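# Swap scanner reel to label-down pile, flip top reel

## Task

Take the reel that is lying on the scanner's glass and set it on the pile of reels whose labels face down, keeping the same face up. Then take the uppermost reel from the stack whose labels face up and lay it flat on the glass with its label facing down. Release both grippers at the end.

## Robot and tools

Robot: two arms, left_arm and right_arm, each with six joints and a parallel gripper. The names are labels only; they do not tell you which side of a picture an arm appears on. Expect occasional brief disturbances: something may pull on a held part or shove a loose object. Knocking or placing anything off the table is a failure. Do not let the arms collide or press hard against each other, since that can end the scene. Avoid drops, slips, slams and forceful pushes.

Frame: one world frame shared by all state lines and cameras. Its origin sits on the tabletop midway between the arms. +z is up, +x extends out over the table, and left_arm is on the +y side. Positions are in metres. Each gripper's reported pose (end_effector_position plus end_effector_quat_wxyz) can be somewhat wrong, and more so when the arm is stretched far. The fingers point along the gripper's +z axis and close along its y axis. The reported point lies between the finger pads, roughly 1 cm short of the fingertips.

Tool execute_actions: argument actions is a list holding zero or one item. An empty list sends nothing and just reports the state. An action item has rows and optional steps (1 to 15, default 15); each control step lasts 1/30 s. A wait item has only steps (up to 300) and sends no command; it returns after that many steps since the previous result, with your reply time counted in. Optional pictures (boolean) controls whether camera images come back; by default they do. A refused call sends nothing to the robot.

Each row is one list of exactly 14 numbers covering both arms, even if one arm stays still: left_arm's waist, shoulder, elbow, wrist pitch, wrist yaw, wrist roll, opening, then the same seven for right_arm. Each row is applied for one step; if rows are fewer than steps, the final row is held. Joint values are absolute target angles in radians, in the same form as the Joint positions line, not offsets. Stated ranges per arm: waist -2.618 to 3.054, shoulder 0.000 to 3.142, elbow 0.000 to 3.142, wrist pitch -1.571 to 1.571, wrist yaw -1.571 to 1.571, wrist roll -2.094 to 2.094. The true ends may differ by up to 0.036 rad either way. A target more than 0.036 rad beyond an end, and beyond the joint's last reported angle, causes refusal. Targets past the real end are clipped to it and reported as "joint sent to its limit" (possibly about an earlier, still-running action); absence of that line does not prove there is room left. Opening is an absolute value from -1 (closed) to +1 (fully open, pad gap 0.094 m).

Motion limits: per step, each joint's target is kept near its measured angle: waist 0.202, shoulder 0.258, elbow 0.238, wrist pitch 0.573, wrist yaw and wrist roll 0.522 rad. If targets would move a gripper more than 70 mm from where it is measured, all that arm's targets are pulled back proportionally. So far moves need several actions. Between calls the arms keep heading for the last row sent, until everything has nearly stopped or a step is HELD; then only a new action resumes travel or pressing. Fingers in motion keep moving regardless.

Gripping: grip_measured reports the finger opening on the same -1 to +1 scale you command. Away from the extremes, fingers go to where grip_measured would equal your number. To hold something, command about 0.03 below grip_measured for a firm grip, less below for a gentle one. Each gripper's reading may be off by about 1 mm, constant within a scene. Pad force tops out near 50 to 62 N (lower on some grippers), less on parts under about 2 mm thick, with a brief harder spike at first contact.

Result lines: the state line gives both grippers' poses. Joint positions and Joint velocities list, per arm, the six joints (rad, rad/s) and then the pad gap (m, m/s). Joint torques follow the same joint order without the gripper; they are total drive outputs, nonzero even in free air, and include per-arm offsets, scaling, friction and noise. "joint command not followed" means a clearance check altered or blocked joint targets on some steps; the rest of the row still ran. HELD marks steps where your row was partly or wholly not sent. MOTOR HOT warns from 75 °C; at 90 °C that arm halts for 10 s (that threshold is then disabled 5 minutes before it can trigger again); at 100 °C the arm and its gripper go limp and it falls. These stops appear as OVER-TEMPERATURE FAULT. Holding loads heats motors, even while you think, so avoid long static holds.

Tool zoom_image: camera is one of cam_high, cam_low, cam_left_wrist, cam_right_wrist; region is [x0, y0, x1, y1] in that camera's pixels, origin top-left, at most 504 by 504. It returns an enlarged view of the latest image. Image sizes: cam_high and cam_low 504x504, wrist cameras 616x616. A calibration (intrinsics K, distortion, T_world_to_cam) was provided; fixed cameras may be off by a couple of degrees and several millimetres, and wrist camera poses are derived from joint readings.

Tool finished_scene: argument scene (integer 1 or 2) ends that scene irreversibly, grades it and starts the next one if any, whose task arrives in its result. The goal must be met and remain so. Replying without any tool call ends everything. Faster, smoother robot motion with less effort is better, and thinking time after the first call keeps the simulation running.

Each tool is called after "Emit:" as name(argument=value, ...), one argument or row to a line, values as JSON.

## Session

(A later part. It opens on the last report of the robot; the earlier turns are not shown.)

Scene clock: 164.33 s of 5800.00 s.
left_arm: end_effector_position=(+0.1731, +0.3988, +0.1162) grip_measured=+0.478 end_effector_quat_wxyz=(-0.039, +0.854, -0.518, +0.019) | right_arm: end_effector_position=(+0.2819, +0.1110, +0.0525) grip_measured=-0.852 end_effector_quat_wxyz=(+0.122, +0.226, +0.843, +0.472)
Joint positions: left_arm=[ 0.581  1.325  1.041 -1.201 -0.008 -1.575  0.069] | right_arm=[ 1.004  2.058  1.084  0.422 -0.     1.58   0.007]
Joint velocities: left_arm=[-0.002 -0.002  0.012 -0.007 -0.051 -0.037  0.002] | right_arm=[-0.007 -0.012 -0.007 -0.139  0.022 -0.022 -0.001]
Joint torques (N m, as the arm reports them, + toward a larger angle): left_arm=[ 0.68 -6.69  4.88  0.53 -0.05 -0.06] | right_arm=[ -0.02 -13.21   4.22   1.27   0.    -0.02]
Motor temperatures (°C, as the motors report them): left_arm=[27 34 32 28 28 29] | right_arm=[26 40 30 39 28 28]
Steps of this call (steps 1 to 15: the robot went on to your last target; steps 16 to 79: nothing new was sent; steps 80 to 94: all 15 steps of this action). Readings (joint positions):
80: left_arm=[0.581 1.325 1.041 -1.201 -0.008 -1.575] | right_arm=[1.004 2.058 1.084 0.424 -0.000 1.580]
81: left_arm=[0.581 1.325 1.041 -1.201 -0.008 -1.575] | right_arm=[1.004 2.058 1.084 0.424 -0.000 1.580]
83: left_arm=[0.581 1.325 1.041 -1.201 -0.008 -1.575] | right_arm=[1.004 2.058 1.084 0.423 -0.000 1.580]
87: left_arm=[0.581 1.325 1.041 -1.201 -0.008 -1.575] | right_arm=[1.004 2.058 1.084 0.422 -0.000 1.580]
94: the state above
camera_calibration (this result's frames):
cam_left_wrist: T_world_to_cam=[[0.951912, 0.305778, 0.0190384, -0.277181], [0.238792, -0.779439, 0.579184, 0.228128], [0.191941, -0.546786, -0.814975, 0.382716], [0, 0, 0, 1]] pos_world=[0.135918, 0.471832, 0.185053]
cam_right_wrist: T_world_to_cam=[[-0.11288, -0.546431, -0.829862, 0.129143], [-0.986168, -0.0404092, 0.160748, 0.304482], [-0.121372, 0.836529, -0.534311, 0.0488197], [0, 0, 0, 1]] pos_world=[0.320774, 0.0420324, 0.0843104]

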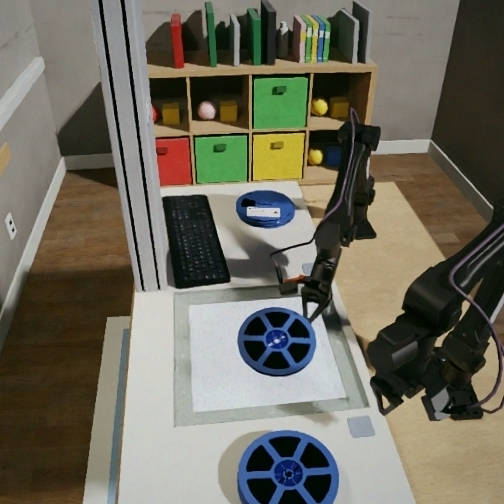

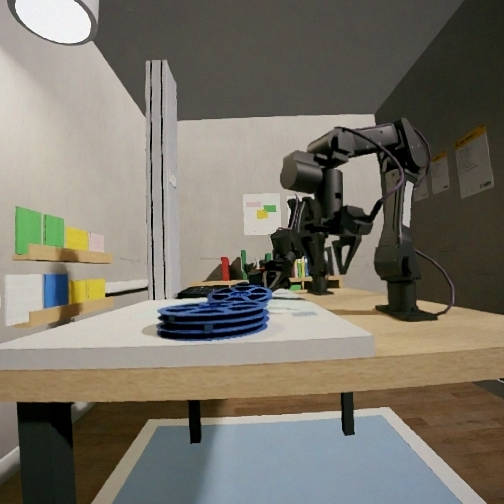

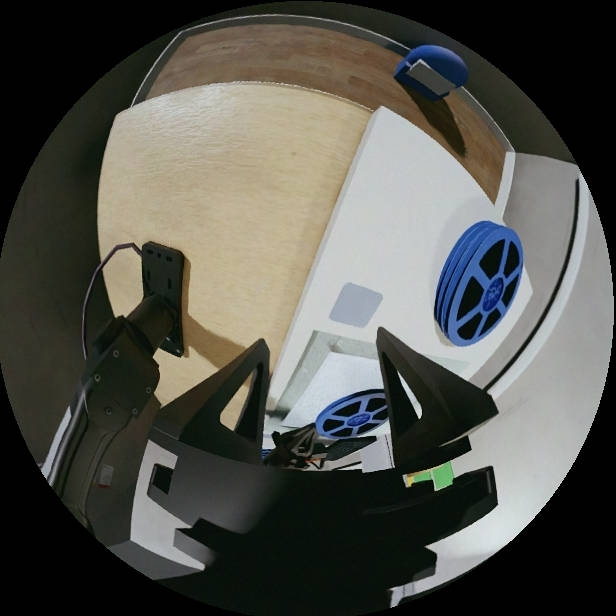

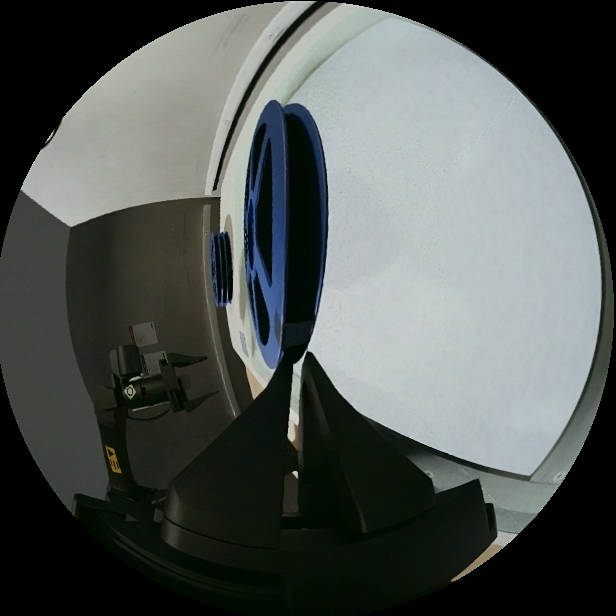

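Emit:
execute_actions(
  actions=[
    {"rows":[
[0.59,1.3,1.03,-1.2,-0.012,-1.578,0.48,1.007,2.03,1.075,0.425,0,1.575,-0.85],
[0.59,1.3,1.03,-1.2,-0.012,-1.578,0.48,1.009,2.03,1.075,0.44,0,1.575,-0.85],
[0.59,1.3,1.03,-1.2,-0.012,-1.578,0.48,1.011,2.029,1.074,0.452,0,1.575,-0.85],
[0.59,1.3,1.03,-1.2,-0.012,-1.578,0.48,1.012,2.028,1.071,0.46,0,1.575,-0.85],
[0.59,1.3,1.03,-1.2,-0.012,-1.578,0.48,1.013,2.027,1.067,0.465,0,1.575,-0.85],
[0.59,1.3,1.03,-1.2,-0.012,-1.578,0.48,1.014,2.026,1.063,0.469,0,1.575,-0.85],
[0.59,1.3,1.03,-1.2,-0.012,-1.578,0.48,1.015,2.025,1.059,0.473,0,1.575,-0.85],
[0.59,1.3,1.03,-1.2,-0.012,-1.578,0.48,1.016,2.024,1.054,0.477,0,1.575,-0.85],
[0.59,1.3,1.03,-1.2,-0.012,-1.578,0.48,1.017,2.023,1.049,0.481,0,1.575,-0.85],
[0.59,1.3,1.03,-1.2,-0.012,-1.578,0.48,1.018,2.022,1.044,0.485,0,1.575,-0.85],
[0.59,1.3,1.03,-1.2,-0.012,-1.578,0.48,1.019,2.021,1.039,0.489,0,1.575,-0.85],
[0.59,1.3,1.03,-1.2,-0.012,-1.578,0.48,1.02,2.02,1.034,0.493,0,1.575,-0.85],
[0.59,1.3,1.03,-1.2,-0.012,-1.578,0.48,1.021,2.019,1.03,0.497,0,1.575,-0.85],
[0.59,1.3,1.03,-1.2,-0.012,-1.578,0.48,1.022,2.019,1.026,0.50,0,1.575,-0.85],
[0.59,1.3,1.03,-1.2,-0.012,-1.578,0.48,1.022,2.019,1.024,0.50,0,1.575,-0.85]
],"steps":15},
  ],
  pictures=true,
)

Emit:
zoom_image(
  camera="cam_right_wrist",
  region=[230, 280, 380, 430],
)

Scene clock: 171.17 s of 5800.00 s.
left_arm: end_effector_position=(+0.1731, +0.3988, +0.1162) grip_measured=+0.478 end_effector_quat_wxyz=(-0.039, +0.854, -0.518, +0.019) | right_arm: end_effector_position=(+0.2763, +0.1068, +0.0504) grip_measured=-0.852 end_effector_quat_wxyz=(+0.122, +0.223, +0.840, +0.479)
Joint positions: left_arm=[ 0.581  1.325  1.041 -1.201 -0.008 -1.575  0.069] | right_arm=[ 1.009  2.048  1.038  0.475 -0.     1.58   0.007]
Joint velocities: left_arm=[ 0.012 -0.012  0.012  0.022  0.022 -0.081 -0.001] | right_arm=[ 0.027 -0.012 -0.105  0.081 -0.007 -0.007  0.001]
Joint torques (N m, as the arm reports them, + toward a larger angle): left_arm=[ 0.71 -6.84  4.9   0.56 -0.05 -0.04] | right_arm=[  0.81 -13.24   4.15   1.49   0.    -0.01]
Motor temperatures (°C, as the motors report them): left_arm=[27 34 32 28 28 29] | right_arm=[26 40 29 39 28 28]
Steps of this call (steps 1 to 15: the robot went on to your last target; steps 16 to 90: nothing new was sent; then 3.33 s passed at rest; steps 91 to 105: all 15 steps of this action). Readings (joint positions):
91: left_arm=[0.581 1.325 1.041 -1.201 -0.008 -1.575] | right_arm=[1.004 2.058 1.084 0.422 -0.000 1.580]
92: left_arm=[0.581 1.325 1.041 -1.201 -0.008 -1.575] | right_arm=[1.004 2.058 1.084 0.422 -0.000 1.580]
94: left_arm=[0.581 1.325 1.041 -1.201 -0.008 -1.575] | right_arm=[1.004 2.058 1.084 0.428 -0.000 1.580]
98: left_arm=[0.581 1.325 1.041 -1.201 -0.008 -1.575] | right_arm=[1.004 2.054 1.071 0.447 -0.000 1.580]
105: the state above
camera_calibration (this result's frames):
cam_left_wrist: T_world_to_cam=[[0.951912, 0.305778, 0.0190384, -0.277181], [0.238792, -0.779439, 0.579184, 0.228128], [0.191941, -0.546786, -0.814975, 0.382716], [0, 0, 0, 1]] pos_world=[0.135918, 0.471832, 0.185053]
cam_right_wrist: T_world_to_cam=[[-0.103275, -0.535087, -0.838461, 0.121048], [-0.987192, -0.0479148, 0.152172, 0.300577], [-0.1216, 0.843437, -0.523285, 0.0492923], [0, 0, 0, 1]] pos_world=[0.315222, 0.037598, 0.081548]

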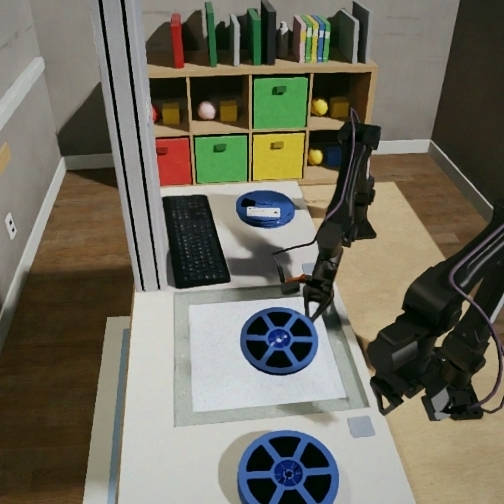

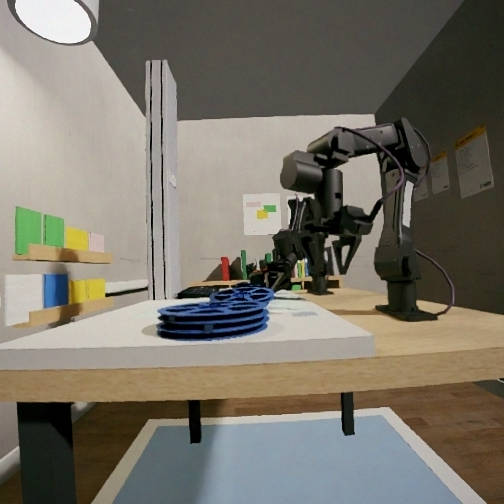

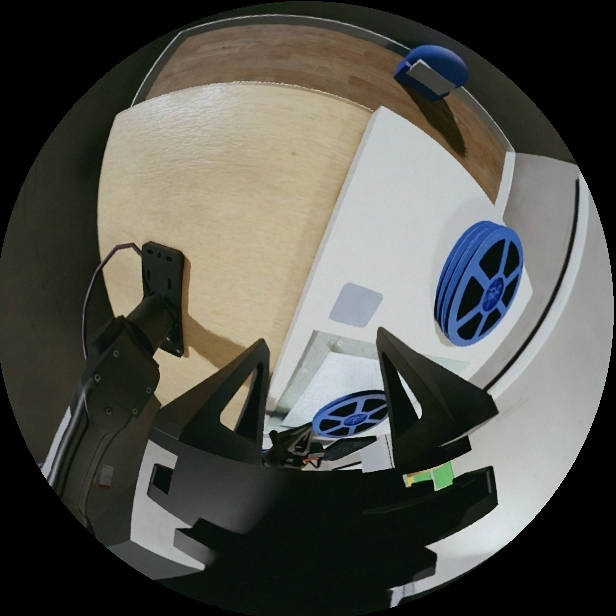

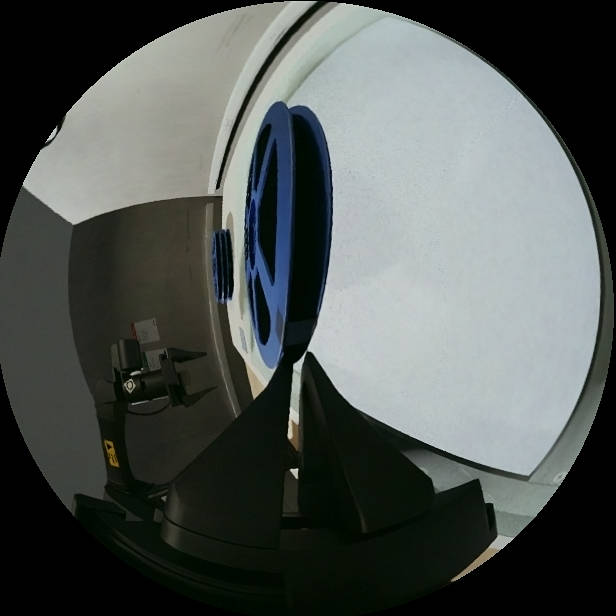

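Region (230, 280, 380, 430) of cam_right_wrist's 616x616 image, scaled by 3.360, with more detail than that image has.

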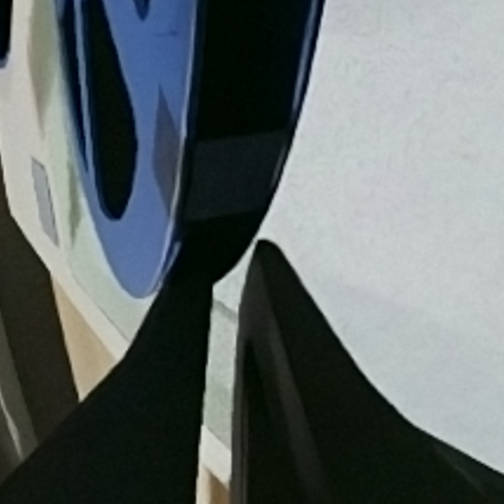

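Emit:
execute_actions(
  actions=[
    {"rows":[
[0.57,1.31,1.05,-1.198,-0.012,-1.578,0.4,1.015,2.019,1.022,0.512,0,1.575,-0.85],
[0.545,1.33,1.075,-1.195,-0.012,-1.578,0.3,1.015,2.019,1.02,0.524,0,1.575,-0.85],
[0.515,1.355,1.10,-1.19,-0.012,-1.578,0.2,1.015,2.019,1.017,0.535,0,1.575,-0.85],
[0.48,1.38,1.13,-1.186,-0.012,-1.578,0.1,1.015,2.019,1.014,0.545,0,1.575,-0.85],
[0.445,1.41,1.16,-1.182,-0.012,-1.578,0.0,1.015,2.019,1.01,0.555,0,1.575,-0.85],
[0.41,1.44,1.19,-1.178,-0.012,-1.578,-0.1,1.015,2.019,1.006,0.565,0,1.575,-0.85],
[0.375,1.47,1.22,-1.174,-0.012,-1.578,-0.2,1.015,2.019,1.002,0.574,0,1.575,-0.85],
[0.34,1.50,1.25,-1.17,-0.012,-1.578,-0.3,1.015,2.019,0.998,0.583,0,1.575,-0.85],
[0.305,1.53,1.28,-1.166,-0.012,-1.578,-0.4,1.015,2.019,0.994,0.592,0,1.575,-0.85],
[0.27,1.56,1.31,-1.162,-0.012,-1.578,-0.5,1.015,2.019,0.99,0.60,0,1.575,-0.85],
[0.235,1.59,1.34,-1.158,-0.012,-1.578,-0.6,1.015,2.019,0.986,0.607,0,1.575,-0.85],
[0.20,1.62,1.37,-1.154,-0.012,-1.578,-0.7,1.015,2.019,0.983,0.613,0,1.575,-0.85],
[0.17,1.65,1.40,-1.15,-0.012,-1.578,-0.8,1.015,2.019,0.98,0.618,0,1.575,-0.85],
[0.14,1.68,1.43,-1.146,-0.012,-1.578,-0.9,1.015,2.019,0.978,0.62,0,1.575,-0.85],
[0.11,1.71,1.46,-1.142,-0.012,-1.578,-1,1.015,2.019,0.977,0.62,0,1.575,-0.85]
],"steps":15},
  ],
  pictures=false,
)

Emit:
execute_actions(
  actions=[
    {"rows":[
[0.085,1.745,1.495,-1.138,-0.012,-1.578,-1,1.015,2.016,0.973,0.623,0,1.575,-0.85],
[0.06,1.78,1.53,-1.134,-0.012,-1.578,-1,1.015,2.013,0.968,0.626,0,1.575,-0.85],
[0.035,1.815,1.565,-1.13,-0.012,-1.578,-1,1.015,2.01,0.962,0.629,0,1.575,-0.85],
[0.01,1.85,1.60,-1.125,-0.012,-1.578,-1,1.015,2.007,0.956,0.632,0,1.575,-0.85],
[-0.012,1.885,1.635,-1.12,-0.012,-1.578,-1,1.015,2.004,0.95,0.635,0,1.575,-0.85],
[-0.034,1.92,1.67,-1.115,-0.012,-1.578,-1,1.015,2.001,0.944,0.638,0,1.575,-0.85],
[-0.054,1.955,1.705,-1.11,-0.012,-1.578,-1,1.015,1.998,0.938,0.641,0,1.575,-0.85],
[-0.072,1.99,1.74,-1.105,-0.012,-1.578,-1,1.015,1.996,0.932,0.644,0,1.575,-0.85],
[-0.088,2.02,1.772,-1.10,-0.012,-1.578,-1,1.015,1.994,0.926,0.647,0,1.575,-0.85],
[-0.102,2.05,1.80,-1.095,-0.012,-1.578,-1,1.015,1.993,0.921,0.65,0,1.575,-0.85],
[-0.113,2.075,1.825,-1.09,-0.012,-1.578,-1,1.015,1.993,0.918,0.65,0,1.575,-0.85],
[-0.121,2.097,1.845,-1.087,-0.012,-1.578,-1,1.015,1.993,0.918,0.65,0,1.575,-0.85],
[-0.127,2.115,1.86,-1.084,-0.012,-1.578,-1,1.015,1.993,0.918,0.65,0,1.575,-0.85],
[-0.13,2.128,1.87,-1.082,-0.012,-1.578,-1,1.015,1.993,0.918,0.65,0,1.575,-0.85],
[-0.13,2.135,1.876,-1.08,-0.012,-1.578,-1,1.015,1.993,0.918,0.65,0,1.575,-0.85]
],"steps":15},
  ],
  pictures=true,
)

Emit:
zoom_image(
  camera="cam_right_wrist",
  region=[230, 280, 380, 430],
)

Scene clock: 189.87 s of 5800.00 s.
left_arm: end_effector_position=(+0.2991, +0.3159, +0.1297) grip_measured=-0.943 end_effector_quat_wxyz=(-0.056, +0.730, -0.680, +0.046) | right_arm: end_effector_position=(+0.2737, +0.1042, +0.0516) grip_measured=-0.852 end_effector_quat_wxyz=(+0.127, +0.219, +0.829, +0.499)
Joint positions: left_arm=[ 0.169  1.652  1.387 -1.162 -0.01  -1.575  0.003] | right_arm=[ 1.011  2.048  0.986  0.574 -0.     1.58   0.007]
Joint velocities: left_arm=[-0.877  0.896  0.857  0.11   0.022 -0.007 -0.079] | right_arm=[-0.007 -0.017 -0.071  0.154  0.022 -0.022 -0.002]
Joint torques (N m, as the arm reports them, + toward a larger angle): left_arm=[-0.56 -7.66  7.71  0.71 -0.03 -0.06] | right_arm=[  0.39 -12.97   4.29   1.67   0.01  -0.02]
Motor temperatures (°C, as the motors report them): left_arm=[27 34 32 28 28 29] | right_arm=[26 42 29 40 28 28]
Steps of this call (steps 1 to 15: the robot went on to your last target; steps 16 to 90: nothing new was sent; then 15.20 s passed at rest; steps 91 to 105: all 15 steps of this action). Readings (joint positions):
91: left_arm=[0.581 1.325 1.041 -1.201 -0.008 -1.575] | right_arm=[1.011 2.048 1.032 0.485 -0.000 1.580]
92: left_arm=[0.577 1.325 1.041 -1.201 -0.009 -1.575] | right_arm=[1.011 2.048 1.032 0.487 -0.000 1.580]
94: left_arm=[0.543 1.336 1.059 -1.207 -0.010 -1.575] | right_arm=[1.011 2.048 1.028 0.500 -0.000 1.580]
98: left_arm=[0.409 1.431 1.177 -1.199 -0.011 -1.575] | right_arm=[1.011 2.048 1.012 0.529 -0.000 1.580]
105: the state above

Scene clock: 190.37 s of 5800.00 s.
left_arm: end_effector_position=(+0.4172, +0.1887, +0.0899) grip_measured=-0.982 end_effector_quat_wxyz=(+0.065, -0.620, +0.779, -0.076) | right_arm: end_effector_position=(+0.2686, +0.0951, +0.0537) grip_measured=-0.852 end_effector_quat_wxyz=(+0.129, +0.218, +0.824, +0.507)
Joint positions: left_arm=[-0.128  2.115  1.832 -1.087 -0.008 -1.575  0.001] | right_arm=[ 1.011  2.02   0.926  0.624 -0.     1.58   0.007]
Joint velocities: left_arm=[-0.168  0.457  0.281  0.081 -0.007 -0.037  0.   ] | right_arm=[-0.007  0.022 -0.012  0.051  0.037 -0.022  0.   ]
Joint torques (N m, as the arm reports them, + toward a larger angle): left_arm=[  0.48 -13.29   8.25   0.68  -0.09  -0.04] | right_arm=[  0.35 -12.45   3.91   1.58   0.02   0.  ]
Motor temperatures (°C, as the motors report them): left_arm=[27 34 32 28 28 29] | right_arm=[26 42 29 40 28 28]
Steps of this call (steps 1 to 15: all 15 steps of this action). Readings (joint positions):
1: left_arm=[0.140 1.683 1.418 -1.159 -0.010 -1.575] | right_arm=[1.011 2.048 0.983 0.579 -0.000 1.580]
2: left_arm=[0.111 1.716 1.450 -1.156 -0.010 -1.575] | right_arm=[1.011 2.048 0.981 0.583 -0.000 1.580]
4: left_arm=[0.059 1.782 1.520 -1.150 -0.010 -1.575] | right_arm=[1.011 2.045 0.972 0.590 -0.000 1.580]
8: left_arm=[-0.031 1.922 1.661 -1.130 -0.010 -1.575] | right_arm=[1.011 2.031 0.946 0.601 -0.000 1.580]
15: the state above
camera_calibration (this result's frames):
cam_left_wrist: T_world_to_cam=[[0.913485, -0.385154, 0.131157, -0.308436], [-0.389017, -0.732322, 0.558901, 0.276183], [-0.119214, -0.561569, -0.818797, 0.332583], [0, 0, 0, 1]] pos_world=[0.42884, 0.270228, 0.158412]
cam_right_wrist: T_world_to_cam=[[-0.0747845, -0.486001, -0.870753, 0.106238], [-0.991429, -0.0575668, 0.117279, 0.295883], [-0.107124, 0.87206, -0.47753, 0.0508538], [0, 0, 0, 1]] pos_world=[0.306739, 0.0243172, 0.0820904]

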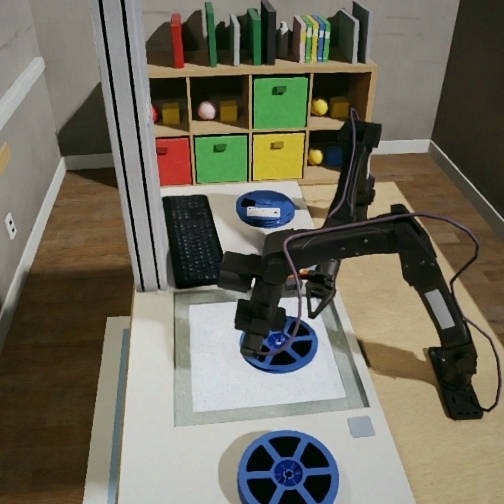

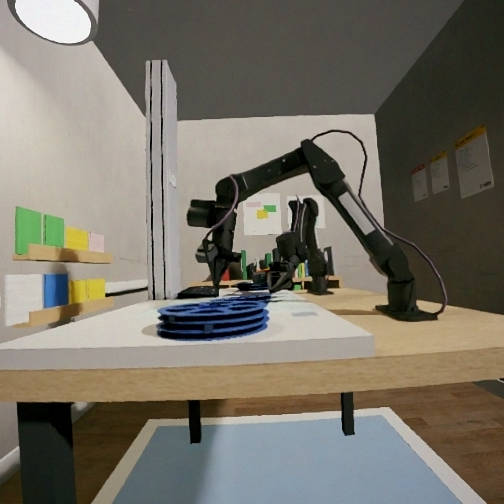

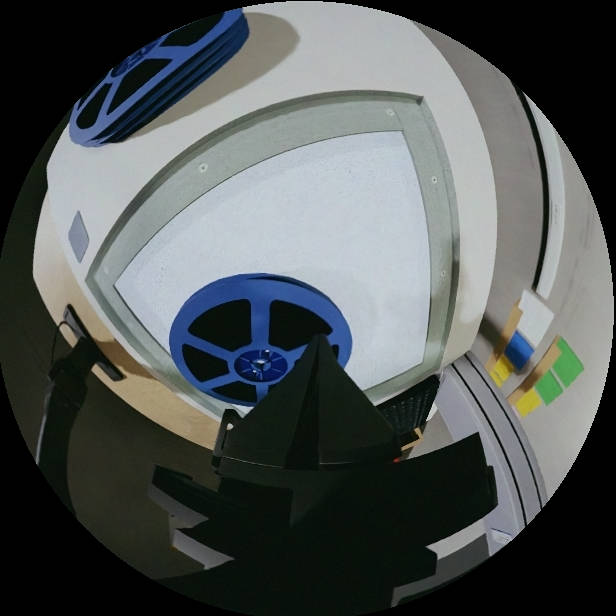

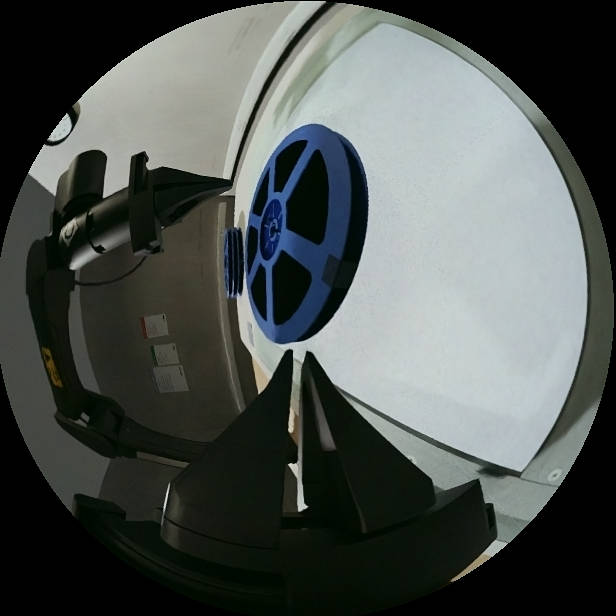

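Region (230, 280, 380, 430) of cam_right_wrist's 616x616 image, scaled by 3.360, with more detail than that image has.

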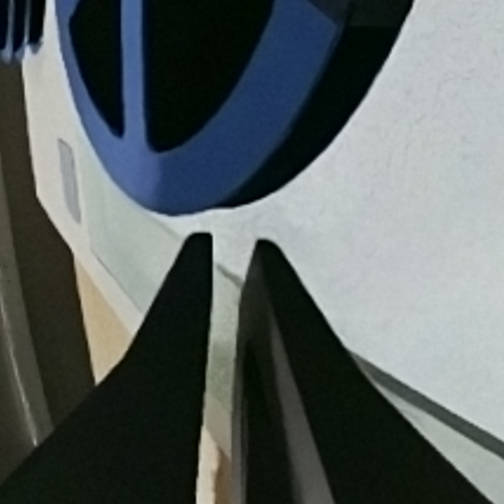

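Emit:
execute_actions(
  actions=[
    {"rows":[
[-0.125,2.115,1.87,-1.085,-0.012,-1.578,-0.9,1.015,1.985,0.915,0.65,0,1.575,-0.85],
[-0.115,2.09,1.86,-1.09,-0.012,-1.578,-0.8,1.015,1.974,0.908,0.648,0,1.575,-0.85],
[-0.10,2.06,1.845,-1.097,-0.012,-1.578,-0.7,1.015,1.96,0.898,0.645,0,1.575,-0.85],
[-0.08,2.025,1.825,-1.105,-0.012,-1.578,-0.6,1.015,1.944,0.886,0.64,0,1.575,-0.82],
[-0.055,1.985,1.80,-1.113,-0.012,-1.578,-0.5,1.015,1.927,0.874,0.634,0,1.575,-0.79],
[-0.025,1.945,1.77,-1.121,-0.012,-1.578,-0.5,1.015,1.91,0.862,0.627,0,1.575,-0.76],
[0.005,1.905,1.74,-1.129,-0.012,-1.578,-0.5,1.015,1.893,0.85,0.62,0,1.575,-0.73],
[0.035,1.865,1.71,-1.137,-0.012,-1.578,-0.5,1.015,1.876,0.838,0.612,0,1.575,-0.70],
[0.065,1.825,1.68,-1.145,-0.012,-1.578,-0.5,1.015,1.859,0.826,0.604,0,1.575,-0.67],
[0.095,1.785,1.65,-1.153,-0.012,-1.578,-0.5,1.015,1.842,0.815,0.596,0,1.575,-0.64],
[0.125,1.745,1.62,-1.161,-0.012,-1.578,-0.5,1.015,1.826,0.805,0.588,0,1.575,-0.6],
[0.155,1.71,1.59,-1.169,-0.012,-1.578,-0.5,1.015,1.812,0.797,0.58,0,1.575,-0.6],
[0.18,1.68,1.565,-1.176,-0.012,-1.578,-0.5,1.015,1.80,0.79,0.574,0,1.575,-0.6],
[0.20,1.655,1.545,-1.182,-0.012,-1.578,-0.5,1.015,1.792,0.786,0.57,0,1.575,-0.6],
[0.215,1.64,1.53,-1.186,-0.012,-1.578,-0.5,1.015,1.787,0.784,0.568,0,1.575,-0.6]
],"steps":15},
  ],
  pictures=true,
)

Scene clock: 194.20 s of 5800.00 s.
left_arm: end_effector_position=(+0.3512, +0.3302, +0.1807) grip_measured=-0.502 end_effector_quat_wxyz=(-0.126, +0.731, -0.661, +0.109) | right_arm: end_effector_position=(+0.2532, +0.0675, +0.0936) grip_measured=-0.602 end_effector_quat_wxyz=(+0.133, +0.215, +0.813, +0.524)
Joint positions: left_arm=[ 0.199  1.687  1.583 -1.132 -0.009 -1.575  0.023] | right_arm=[ 1.011  1.821  0.799  0.593 -0.     1.58   0.019]
Joint velocities: left_arm=[ 0.686 -0.926 -0.554 -0.271 -0.081 -0.125  0.   ] | right_arm=[ 0.002 -0.252 -0.125 -0.139 -0.037 -0.051 -0.001]
Joint torques (N m, as the arm reports them, + toward a larger angle): left_arm=[-1.78 -7.98  4.49  0.91  0.1  -0.01] | right_arm=[  0.29 -10.04   4.2    1.39   0.01  -0.03]
Motor temperatures (°C, as the motors report them): left_arm=[27 36 32 28 28 29] | right_arm=[26 42 29 41 28 28]
Steps of this call (steps 1 to 30: the robot went on to your last target; steps 31 to 100: nothing new was sent; steps 101 to 115: all 15 steps of this action). Readings (joint positions):
101: left_arm=[-0.133 2.142 1.848 -1.082 -0.007 -1.575] | right_arm=[1.011 2.019 0.926 0.631 -0.000 1.580]
102: left_arm=[-0.132 2.141 1.848 -1.082 -0.007 -1.575] | right_arm=[1.011 2.017 0.925 0.631 -0.000 1.580]
104: left_arm=[-0.125 2.126 1.842 -1.081 -0.006 -1.575] | right_arm=[1.011 2.000 0.910 0.631 -0.000 1.580]
108: left_arm=[-0.050 1.997 1.758 -1.088 -0.001 -1.575] | right_arm=[1.011 1.933 0.863 0.624 -0.000 1.580]
115: the state above
camera_calibration (this result's frames):
cam_left_wrist: T_world_to_cam=[[0.962059, -0.0742684, 0.262541, -0.348976], [-0.20691, -0.825829, 0.52459, 0.276557], [0.177853, -0.559008, -0.809863, 0.371719], [0, 0, 0, 1]] pos_world=[0.326846, 0.410265, 0.247583]
cam_right_wrist: T_world_to_cam=[[-0.0568025, -0.45374, -0.889322, 0.121368], [-0.993596, -0.0614543, 0.0948173, 0.277278], [-0.0976751, 0.889012, -0.447344, 0.0859438], [0, 0, 0, 1]] pos_world=[0.290791, -0.00429547, 0.120091]

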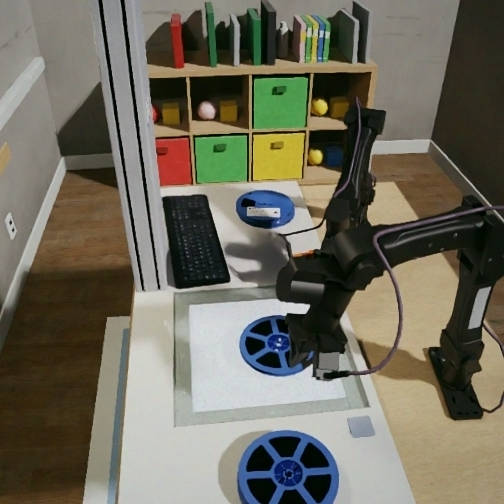

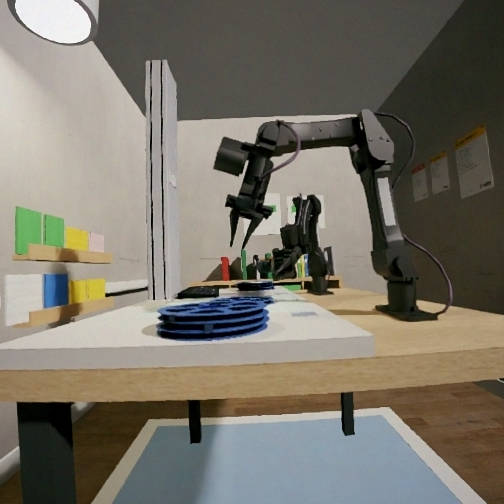

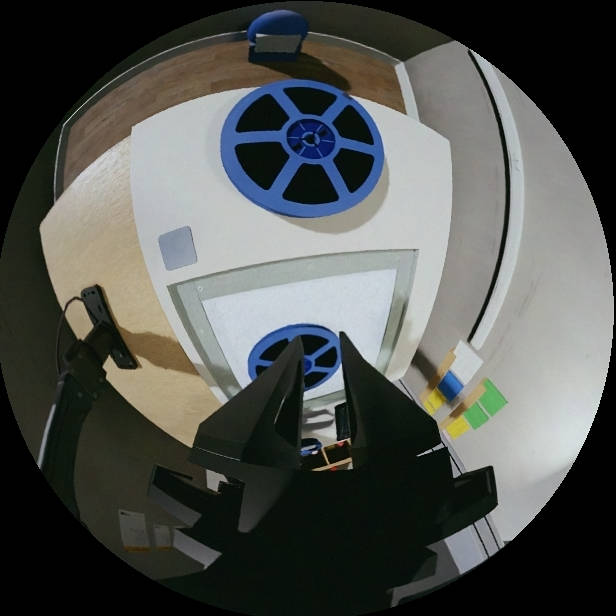

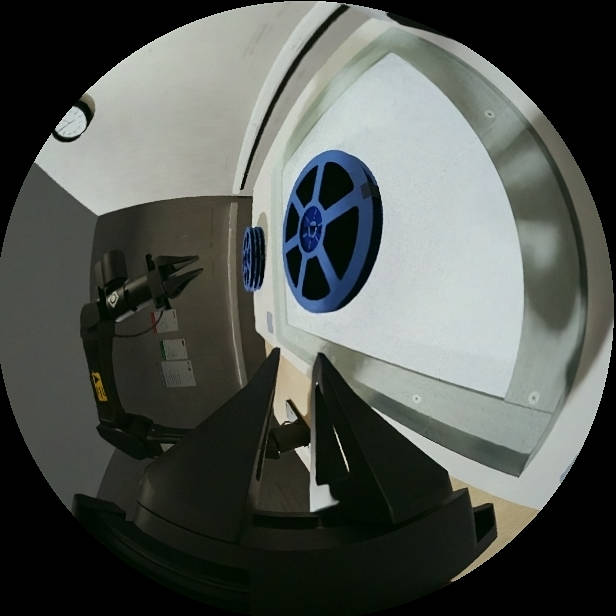

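The reel lies flat fully inside the glass, spoke side up (label down), and both grippers are clear.

Emit:
finished_scene(
  scene=2,
)

The scene is finished: the task was done.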